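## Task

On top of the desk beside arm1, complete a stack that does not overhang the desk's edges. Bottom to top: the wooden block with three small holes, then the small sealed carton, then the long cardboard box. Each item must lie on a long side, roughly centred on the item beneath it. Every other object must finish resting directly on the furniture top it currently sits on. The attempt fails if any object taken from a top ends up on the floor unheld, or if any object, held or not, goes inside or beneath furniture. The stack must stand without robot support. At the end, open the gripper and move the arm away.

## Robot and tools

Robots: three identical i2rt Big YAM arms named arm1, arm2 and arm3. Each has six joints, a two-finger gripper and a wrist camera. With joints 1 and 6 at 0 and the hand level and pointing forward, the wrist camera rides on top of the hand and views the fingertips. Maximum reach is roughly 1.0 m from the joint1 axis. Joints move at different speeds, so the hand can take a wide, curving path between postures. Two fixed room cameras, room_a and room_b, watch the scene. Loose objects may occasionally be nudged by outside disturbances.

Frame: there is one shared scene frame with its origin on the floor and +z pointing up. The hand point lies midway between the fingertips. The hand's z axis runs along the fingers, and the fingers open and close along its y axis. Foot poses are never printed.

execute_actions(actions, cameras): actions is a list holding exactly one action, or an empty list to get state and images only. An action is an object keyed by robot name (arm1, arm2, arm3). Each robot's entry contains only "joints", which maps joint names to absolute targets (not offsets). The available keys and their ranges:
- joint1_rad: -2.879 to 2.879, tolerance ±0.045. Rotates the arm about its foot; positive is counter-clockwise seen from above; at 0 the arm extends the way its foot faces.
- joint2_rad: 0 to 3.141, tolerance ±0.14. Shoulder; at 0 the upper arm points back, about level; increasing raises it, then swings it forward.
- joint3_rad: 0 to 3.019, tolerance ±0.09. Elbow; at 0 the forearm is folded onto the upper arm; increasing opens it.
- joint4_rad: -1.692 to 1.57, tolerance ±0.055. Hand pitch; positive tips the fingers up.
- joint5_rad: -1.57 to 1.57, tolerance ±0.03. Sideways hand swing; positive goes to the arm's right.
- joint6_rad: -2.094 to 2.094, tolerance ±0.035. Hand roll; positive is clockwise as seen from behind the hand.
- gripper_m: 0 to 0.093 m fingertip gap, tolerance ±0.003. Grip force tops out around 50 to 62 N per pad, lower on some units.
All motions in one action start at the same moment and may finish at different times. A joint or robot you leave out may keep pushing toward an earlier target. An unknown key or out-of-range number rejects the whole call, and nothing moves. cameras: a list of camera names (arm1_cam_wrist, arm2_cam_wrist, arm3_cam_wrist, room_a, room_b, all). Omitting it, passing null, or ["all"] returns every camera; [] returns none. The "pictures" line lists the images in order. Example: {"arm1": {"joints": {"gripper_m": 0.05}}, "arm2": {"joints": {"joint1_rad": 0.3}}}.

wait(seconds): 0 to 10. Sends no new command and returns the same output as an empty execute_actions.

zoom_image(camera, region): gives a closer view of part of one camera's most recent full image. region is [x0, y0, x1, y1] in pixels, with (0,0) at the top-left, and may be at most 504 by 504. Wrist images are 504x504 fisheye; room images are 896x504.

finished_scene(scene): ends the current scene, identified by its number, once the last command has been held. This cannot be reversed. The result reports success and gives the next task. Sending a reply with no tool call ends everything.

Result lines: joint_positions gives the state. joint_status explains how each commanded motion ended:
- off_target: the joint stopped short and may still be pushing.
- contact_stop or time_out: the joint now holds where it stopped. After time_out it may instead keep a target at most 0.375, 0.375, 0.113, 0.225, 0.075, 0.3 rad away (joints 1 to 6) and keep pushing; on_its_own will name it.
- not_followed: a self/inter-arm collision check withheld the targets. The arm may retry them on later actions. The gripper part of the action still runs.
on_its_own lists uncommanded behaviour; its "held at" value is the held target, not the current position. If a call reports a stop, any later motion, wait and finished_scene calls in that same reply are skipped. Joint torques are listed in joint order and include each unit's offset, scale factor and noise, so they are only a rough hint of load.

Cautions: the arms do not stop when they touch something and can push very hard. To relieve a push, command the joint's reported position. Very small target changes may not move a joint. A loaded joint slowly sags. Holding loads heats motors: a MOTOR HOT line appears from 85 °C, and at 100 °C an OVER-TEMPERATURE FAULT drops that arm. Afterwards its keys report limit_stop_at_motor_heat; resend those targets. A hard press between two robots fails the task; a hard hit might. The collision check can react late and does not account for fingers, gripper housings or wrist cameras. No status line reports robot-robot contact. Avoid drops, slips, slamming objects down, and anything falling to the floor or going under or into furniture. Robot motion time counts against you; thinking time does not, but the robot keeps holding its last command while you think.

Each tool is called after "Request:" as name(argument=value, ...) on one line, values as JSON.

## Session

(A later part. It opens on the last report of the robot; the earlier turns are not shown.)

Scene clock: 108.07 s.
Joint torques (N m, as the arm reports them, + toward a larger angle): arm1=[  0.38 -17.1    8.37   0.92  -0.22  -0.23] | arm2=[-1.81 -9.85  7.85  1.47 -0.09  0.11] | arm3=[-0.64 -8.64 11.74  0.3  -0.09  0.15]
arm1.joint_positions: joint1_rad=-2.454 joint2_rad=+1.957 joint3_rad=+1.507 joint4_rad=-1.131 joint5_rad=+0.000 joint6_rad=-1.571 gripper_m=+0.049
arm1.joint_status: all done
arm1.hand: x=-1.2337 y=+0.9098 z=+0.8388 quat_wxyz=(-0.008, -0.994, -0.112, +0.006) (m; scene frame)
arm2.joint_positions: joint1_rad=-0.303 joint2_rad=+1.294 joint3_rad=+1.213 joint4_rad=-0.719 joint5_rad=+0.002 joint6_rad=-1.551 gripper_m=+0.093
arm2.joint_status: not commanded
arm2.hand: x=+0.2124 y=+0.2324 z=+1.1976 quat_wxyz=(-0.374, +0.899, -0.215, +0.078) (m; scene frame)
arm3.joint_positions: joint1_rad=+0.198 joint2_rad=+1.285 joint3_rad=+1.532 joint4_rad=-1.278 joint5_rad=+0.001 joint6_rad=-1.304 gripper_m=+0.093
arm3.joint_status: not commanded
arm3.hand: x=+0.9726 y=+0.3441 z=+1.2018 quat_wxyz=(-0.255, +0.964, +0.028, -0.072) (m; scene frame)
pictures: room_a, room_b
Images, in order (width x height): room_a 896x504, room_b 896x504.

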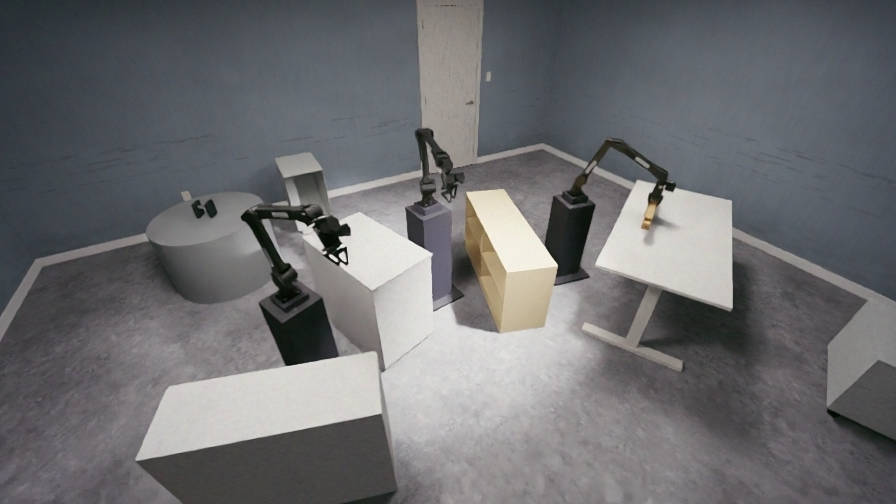

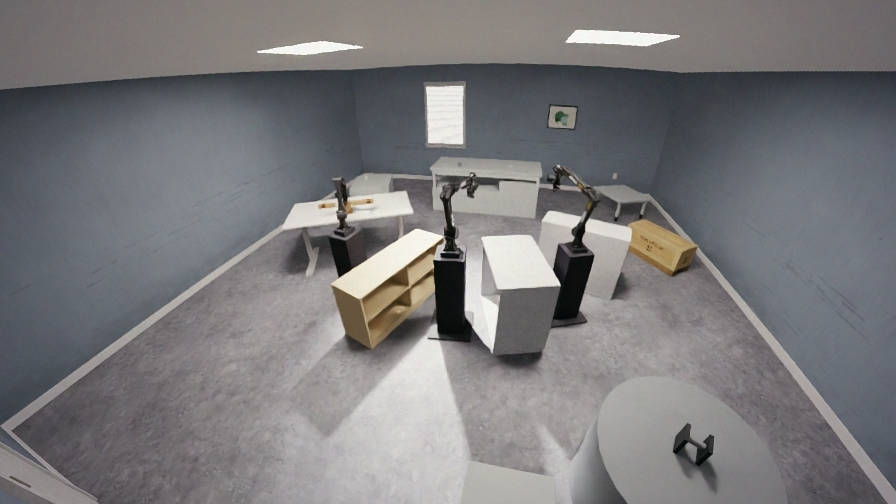

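Request:
zoom_image(camera="room_b", region=[325, 190, 370, 220])

Request:
execute_actions(actions=[{"arm1":{"joints":{"joint2_rad":1.971}}}], cameras=["room_b","room_a"])

Region (325, 190, 370, 220) of room_b's 896x504 image, scaled by 11.200, with more detail than that image has.

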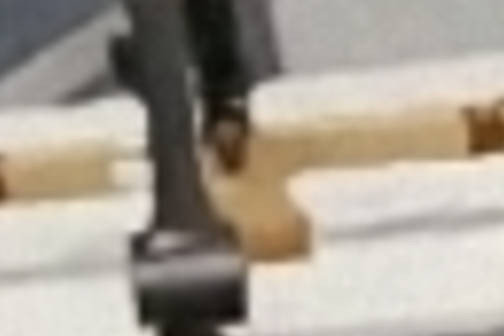

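Scene clock: 108.67 s.
Joint torques (N m, as the arm reports them, + toward a larger angle): arm1=[  0.35 -16.14   8.47   0.9   -0.21  -0.22] | arm2=[-1.26 -9.87  7.82  1.5  -0.08  0.1 ] | arm3=[-0.76 -8.6  11.74  0.28 -0.09  0.15]
arm1.joint_positions: joint1_rad=-2.454 joint2_rad=+1.959 joint3_rad=+1.507 joint4_rad=-1.131 joint5_rad=+0.000 joint6_rad=-1.571 gripper_m=+0.049
arm1.joint_status: all done
arm1.hand: x=-1.2337 y=+0.9096 z=+0.8377 quat_wxyz=(-0.008, -0.994, -0.112, +0.005) (m; scene frame)
arm2.joint_positions: joint1_rad=-0.303 joint2_rad=+1.294 joint3_rad=+1.213 joint4_rad=-0.719 joint5_rad=+0.002 joint6_rad=-1.551 gripper_m=+0.093
arm2.joint_status: not commanded
arm2.hand: x=+0.2124 y=+0.2324 z=+1.1976 quat_wxyz=(-0.374, +0.899, -0.215, +0.078) (m; scene frame)
arm3.joint_positions: joint1_rad=+0.198 joint2_rad=+1.285 joint3_rad=+1.532 joint4_rad=-1.278 joint5_rad=+0.001 joint6_rad=-1.304 gripper_m=+0.093
arm3.joint_status: not commanded
arm3.hand: x=+0.9726 y=+0.3441 z=+1.2018 quat_wxyz=(-0.255, +0.964, +0.028, -0.072) (m; scene frame)
pictures: room_a, room_b
Images, in order (width x height): room_a 896x504, room_b 896x504.

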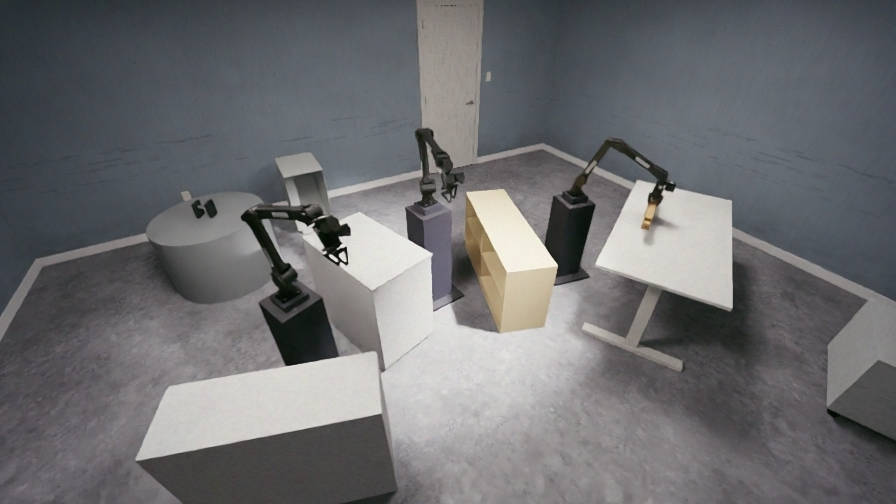

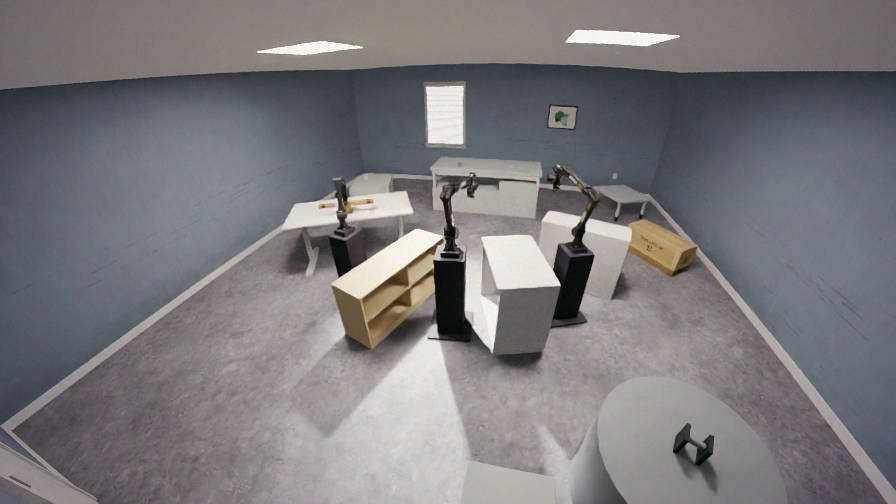

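Request:
execute_actions(actions=[{"arm1":{"joints":{"joint2_rad":1.962,"gripper_m":0.093}}}], cameras=["arm1_cam_wrist","room_b","room_a"])

Scene clock: 109.50 s.
Joint torques (N m, as the arm reports them, + toward a larger angle): arm1=[  0.36 -17.22   8.59   0.9   -0.22  -0.22] | arm2=[-1.49 -9.9   7.85  1.54 -0.09  0.1 ] | arm3=[-0.74 -8.57 11.74  0.28 -0.09  0.15]
arm1.joint_positions: joint1_rad=-2.454 joint2_rad=+1.959 joint3_rad=+1.507 joint4_rad=-1.130 joint5_rad=+0.000 joint6_rad=-1.571 gripper_m=+0.093
arm1.joint_status: all done
arm1.hand: x=-1.2337 y=+0.9097 z=+0.8377 quat_wxyz=(-0.008, -0.994, -0.112, +0.005) (m; scene frame)
arm2.joint_positions: joint1_rad=-0.303 joint2_rad=+1.294 joint3_rad=+1.213 joint4_rad=-0.719 joint5_rad=+0.002 joint6_rad=-1.551 gripper_m=+0.093
arm2.joint_status: not commanded
arm2.hand: x=+0.2124 y=+0.2324 z=+1.1976 quat_wxyz=(-0.374, +0.899, -0.215, +0.078) (m; scene frame)
arm3.joint_positions: joint1_rad=+0.198 joint2_rad=+1.285 joint3_rad=+1.532 joint4_rad=-1.278 joint5_rad=+0.001 joint6_rad=-1.304 gripper_m=+0.093
arm3.joint_status: not commanded
arm3.hand: x=+0.9726 y=+0.3441 z=+1.2018 quat_wxyz=(-0.255, +0.964, +0.028, -0.072) (m; scene frame)
pictures: arm1_cam_wrist, room_a, room_b
Images, in order (width x height): arm1_cam_wrist 504x504, room_a 896x504, room_b 896x504.

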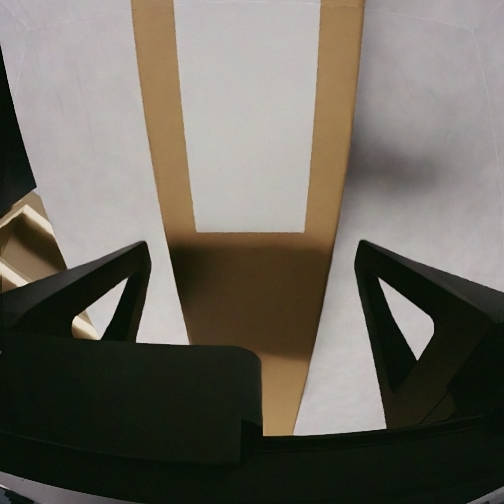

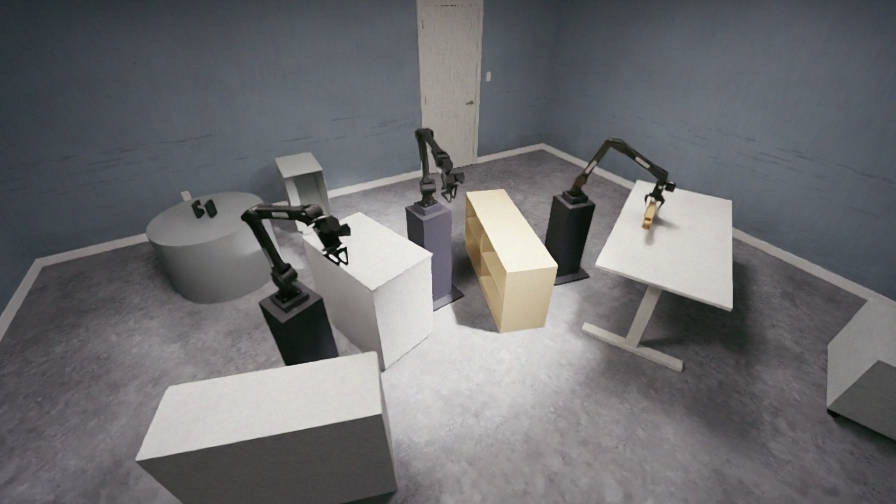

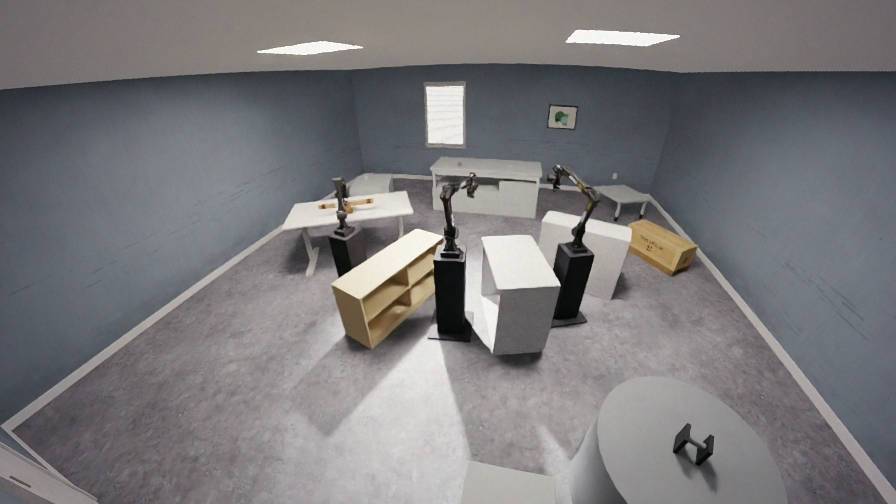

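Request:
execute_actions(actions=[{"arm1":{"joints":{"joint2_rad":1.79,"joint4_rad":-1.17}}}], cameras=["arm1_cam_wrist","room_b","room_a"])

Scene clock: 111.10 s.
Joint torques (N m, as the arm reports them, + toward a larger angle): arm1=[  0.34 -15.43   9.7    0.54  -0.22  -0.21] | arm2=[ -1.52 -10.19   7.82   1.49  -0.09   0.1 ] | arm3=[-0.74 -8.56 11.72  0.28 -0.09  0.15]
arm1.joint_positions: joint1_rad=-2.454 joint2_rad=+1.785 joint3_rad=+1.502 joint4_rad=-1.164 joint5_rad=+0.000 joint6_rad=-1.571 gripper_m=+0.093
arm1.joint_status: all done
arm1.hand: x=-1.2320 y=+0.9074 z=+0.9305 quat_wxyz=(+0.059, -0.992, -0.112, +0.013) (m; scene frame)
arm2.joint_positions: joint1_rad=-0.303 joint2_rad=+1.294 joint3_rad=+1.213 joint4_rad=-0.719 joint5_rad=+0.002 joint6_rad=-1.551 gripper_m=+0.093
arm2.joint_status: not commanded
arm2.hand: x=+0.2124 y=+0.2324 z=+1.1976 quat_wxyz=(-0.374, +0.899, -0.215, +0.078) (m; scene frame)
arm3.joint_positions: joint1_rad=+0.198 joint2_rad=+1.285 joint3_rad=+1.532 joint4_rad=-1.278 joint5_rad=+0.001 joint6_rad=-1.304 gripper_m=+0.093
arm3.joint_status: not commanded
arm3.hand: x=+0.9726 y=+0.3441 z=+1.2018 quat_wxyz=(-0.255, +0.964, +0.028, -0.072) (m; scene frame)
pictures: arm1_cam_wrist, room_a, room_b
Images, in order (width x height): arm1_cam_wrist 504x504, room_a 896x504, room_b 896x504.

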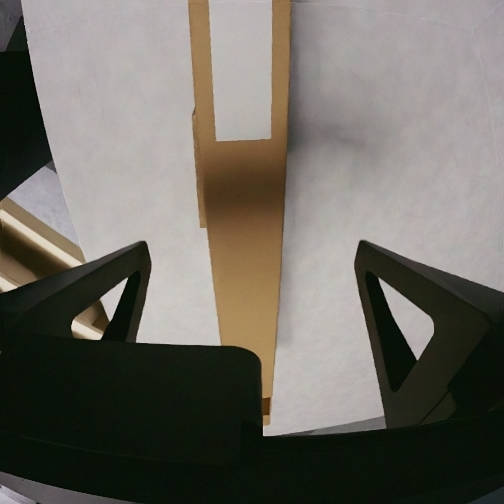

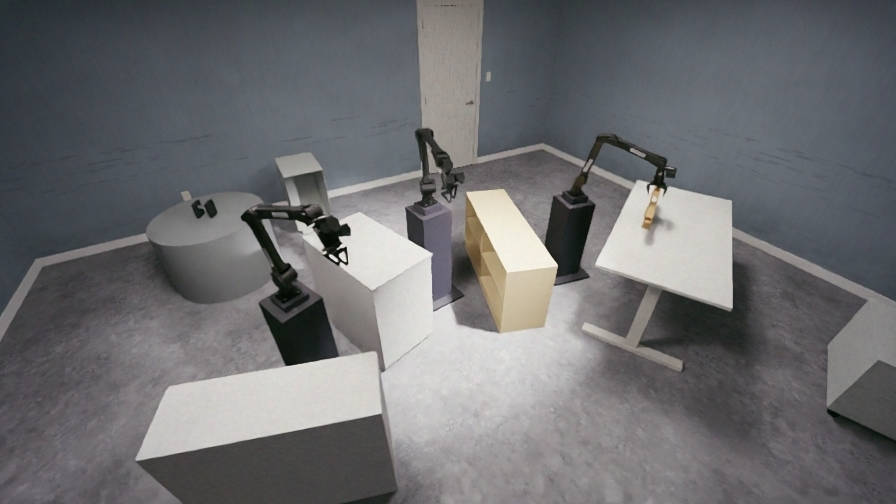

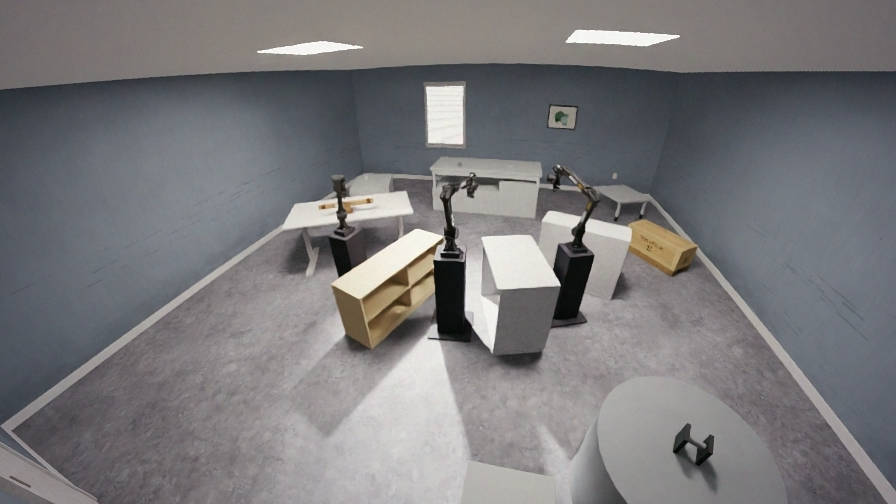

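Request:
zoom_image(camera="arm1_cam_wrist", region=[160, 80, 320, 260])

Request:
execute_actions(actions=[{"arm1":{"joints":{"joint2_rad":1.5,"joint3_rad":1.3,"joint4_rad":-1.2}}}], cameras=["arm1_cam_wrist","room_b","room_a"])

Region (160, 80, 320, 260) of arm1_cam_wrist's 504x504 image, scaled by 2.800, with more detail than that image has.

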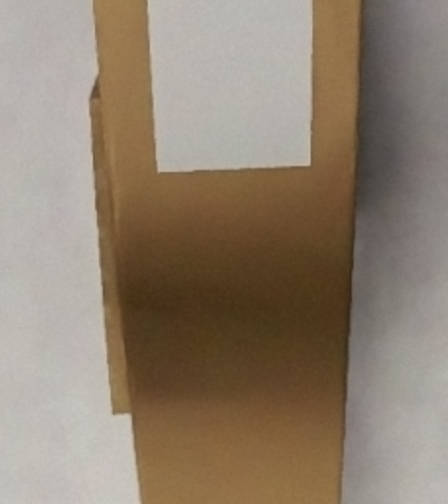

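Scene clock: 112.77 s.
Joint torques (N m, as the arm reports them, + toward a larger angle): arm1=[  0.26 -11.16   9.02   0.79  -0.22  -0.2 ] | arm2=[-1.47 -9.87  7.73  1.49 -0.07  0.08] | arm3=[-0.67 -8.62 11.74  0.3  -0.09  0.14]
arm1.joint_positions: joint1_rad=-2.454 joint2_rad=+1.495 joint3_rad=+1.304 joint4_rad=-1.198 joint5_rad=+0.000 joint6_rad=-1.571 gripper_m=+0.093
arm1.joint_status: all done
arm1.hand: x=-1.2122 y=+0.8246 z=+0.9943 quat_wxyz=(+0.088, -0.990, -0.111, +0.016) (m; scene frame)
arm2.joint_positions: joint1_rad=-0.303 joint2_rad=+1.294 joint3_rad=+1.213 joint4_rad=-0.719 joint5_rad=+0.002 joint6_rad=-1.551 gripper_m=+0.093
arm2.joint_status: not commanded
arm2.hand: x=+0.2124 y=+0.2324 z=+1.1976 quat_wxyz=(-0.374, +0.899, -0.215, +0.078) (m; scene frame)
arm3.joint_positions: joint1_rad=+0.198 joint2_rad=+1.285 joint3_rad=+1.532 joint4_rad=-1.278 joint5_rad=+0.001 joint6_rad=-1.304 gripper_m=+0.093
arm3.joint_status: not commanded
arm3.hand: x=+0.9726 y=+0.3441 z=+1.2018 quat_wxyz=(-0.255, +0.964, +0.028, -0.072) (m; scene frame)
pictures: arm1_cam_wrist, room_a, room_b
Images, in order (width x height): arm1_cam_wrist 504x504, room_a 896x504, room_b 896x504.

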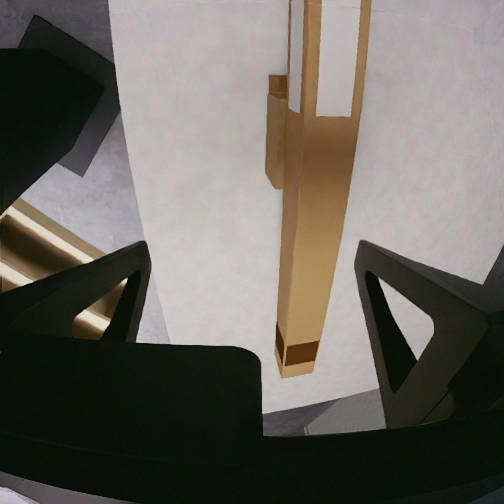

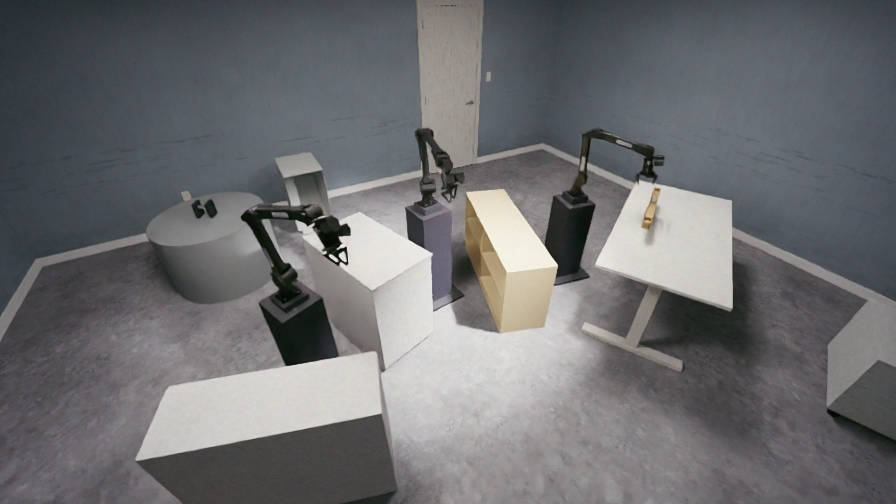

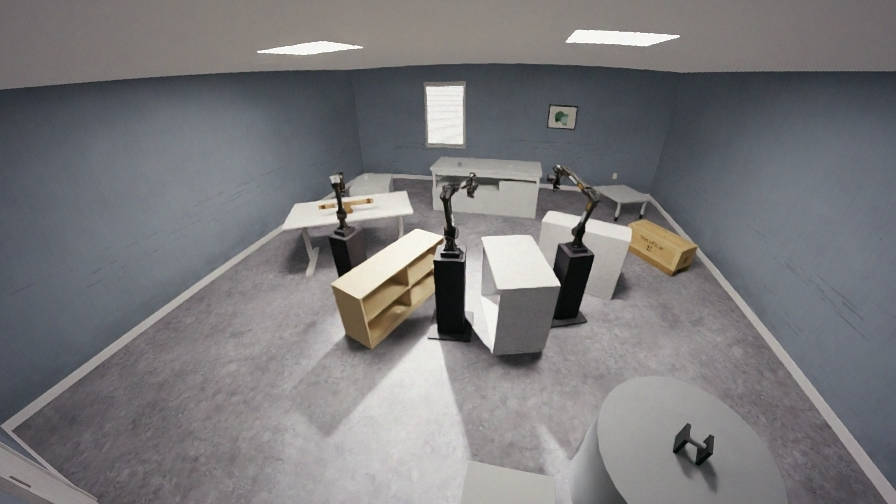

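Request:
zoom_image(camera="arm1_cam_wrist", region=[240, 40, 400, 240])

Request:
zoom_image(camera="room_b", region=[305, 185, 385, 230])

Request:
zoom_image(camera="room_a", region=[620, 175, 700, 240])

Region (240, 40, 400, 240) of arm1_cam_wrist's 504x504 image, scaled by 2.520, with more detail than that image has; it fills the left 403 columns of this view, and the rest is white.

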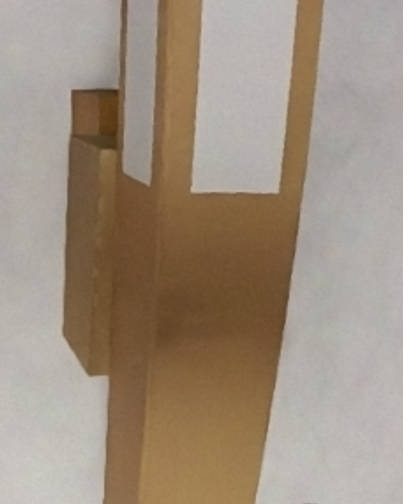

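Region (305, 185, 385, 230) of room_b's 896x504 image, scaled by 6.300, with more detail than that image has; it fills the top 284 rows of this view, and the rest is white.

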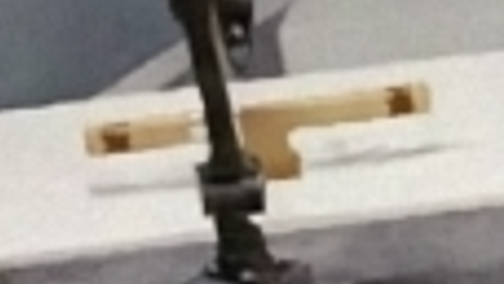

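Region (620, 175, 700, 240) of room_a's 896x504 image, scaled by 6.300, with more detail than that image has; it fills the top 410 rows of this view, and the rest is white.

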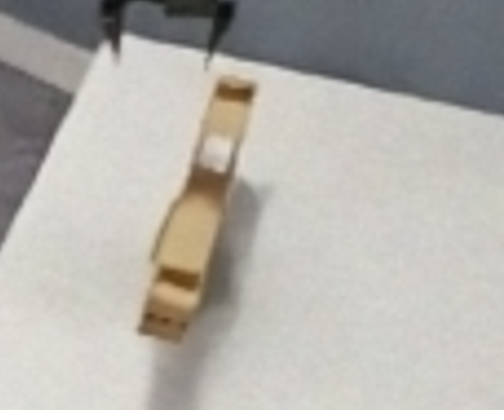

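Request:
execute_actions(actions=[{"arm1":{"joints":{"joint2_rad":1.15,"joint3_rad":1.05}}}], cameras=["room_b","room_a"])

Scene clock: 115.73 s.
Joint torques (N m, as the arm reports them, + toward a larger angle): arm1=[ 0.23 -5.76  9.33  1.04 -0.22 -0.2 ] | arm2=[-1.52 -9.89  7.76  1.57 -0.09  0.1 ] | arm3=[-0.69 -8.57 11.73  0.3  -0.09  0.14]
arm1.joint_positions: joint1_rad=-2.454 joint2_rad=+1.145 joint3_rad=+1.054 joint4_rad=-1.198 joint5_rad=+0.000 joint6_rad=-1.571 gripper_m=+0.093
arm1.joint_status: all done
arm1.hand: x=-1.1885 y=+0.7231 z=+1.0287 quat_wxyz=(+0.137, -0.984, -0.110, +0.022) (m; scene frame)
arm2.joint_positions: joint1_rad=-0.303 joint2_rad=+1.294 joint3_rad=+1.213 joint4_rad=-0.719 joint5_rad=+0.002 joint6_rad=-1.551 gripper_m=+0.093
arm2.joint_status: not commanded
arm2.hand: x=+0.2124 y=+0.2324 z=+1.1976 quat_wxyz=(-0.374, +0.899, -0.215, +0.078) (m; scene frame)
arm3.joint_positions: joint1_rad=+0.198 joint2_rad=+1.285 joint3_rad=+1.532 joint4_rad=-1.278 joint5_rad=+0.001 joint6_rad=-1.304 gripper_m=+0.093
arm3.joint_status: not commanded
arm3.hand: x=+0.9726 y=+0.3441 z=+1.2018 quat_wxyz=(-0.255, +0.964, +0.028, -0.072) (m; scene frame)
pictures: room_a, room_b
Images, in order (width x height): room_a 896x504, room_b 896x504.

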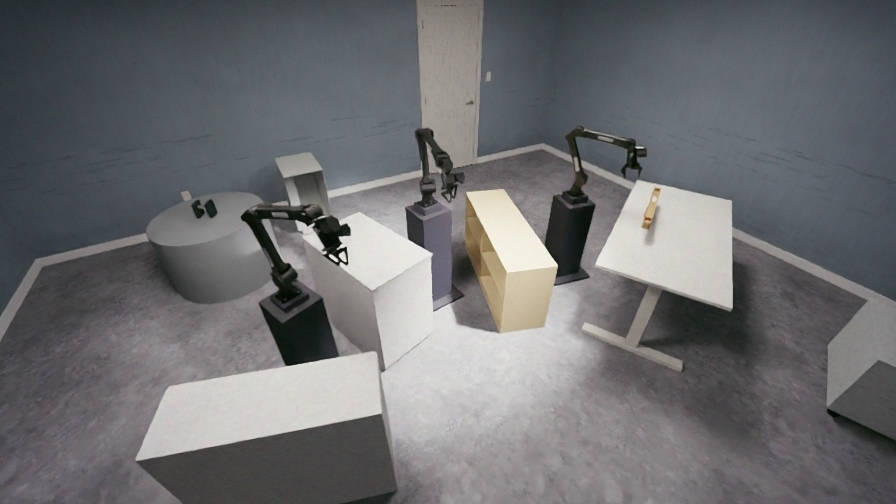

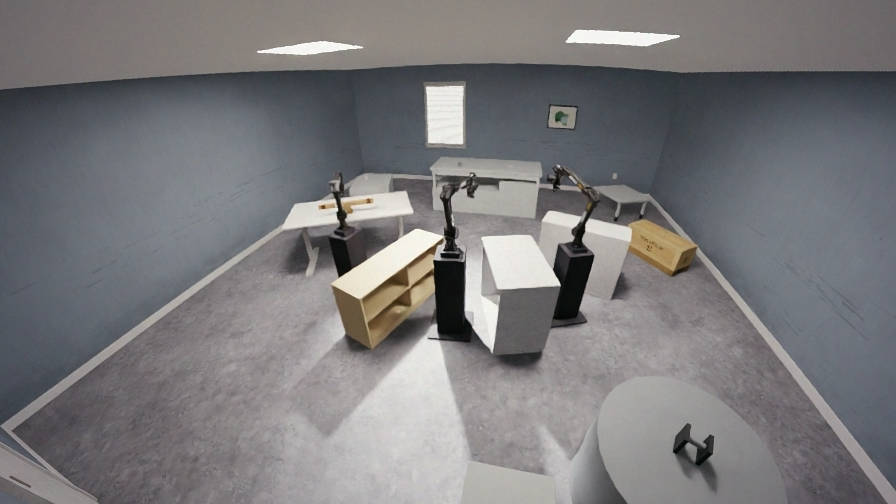

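Request:
finished_scene(scene=2)

The scene is finished: the task was done.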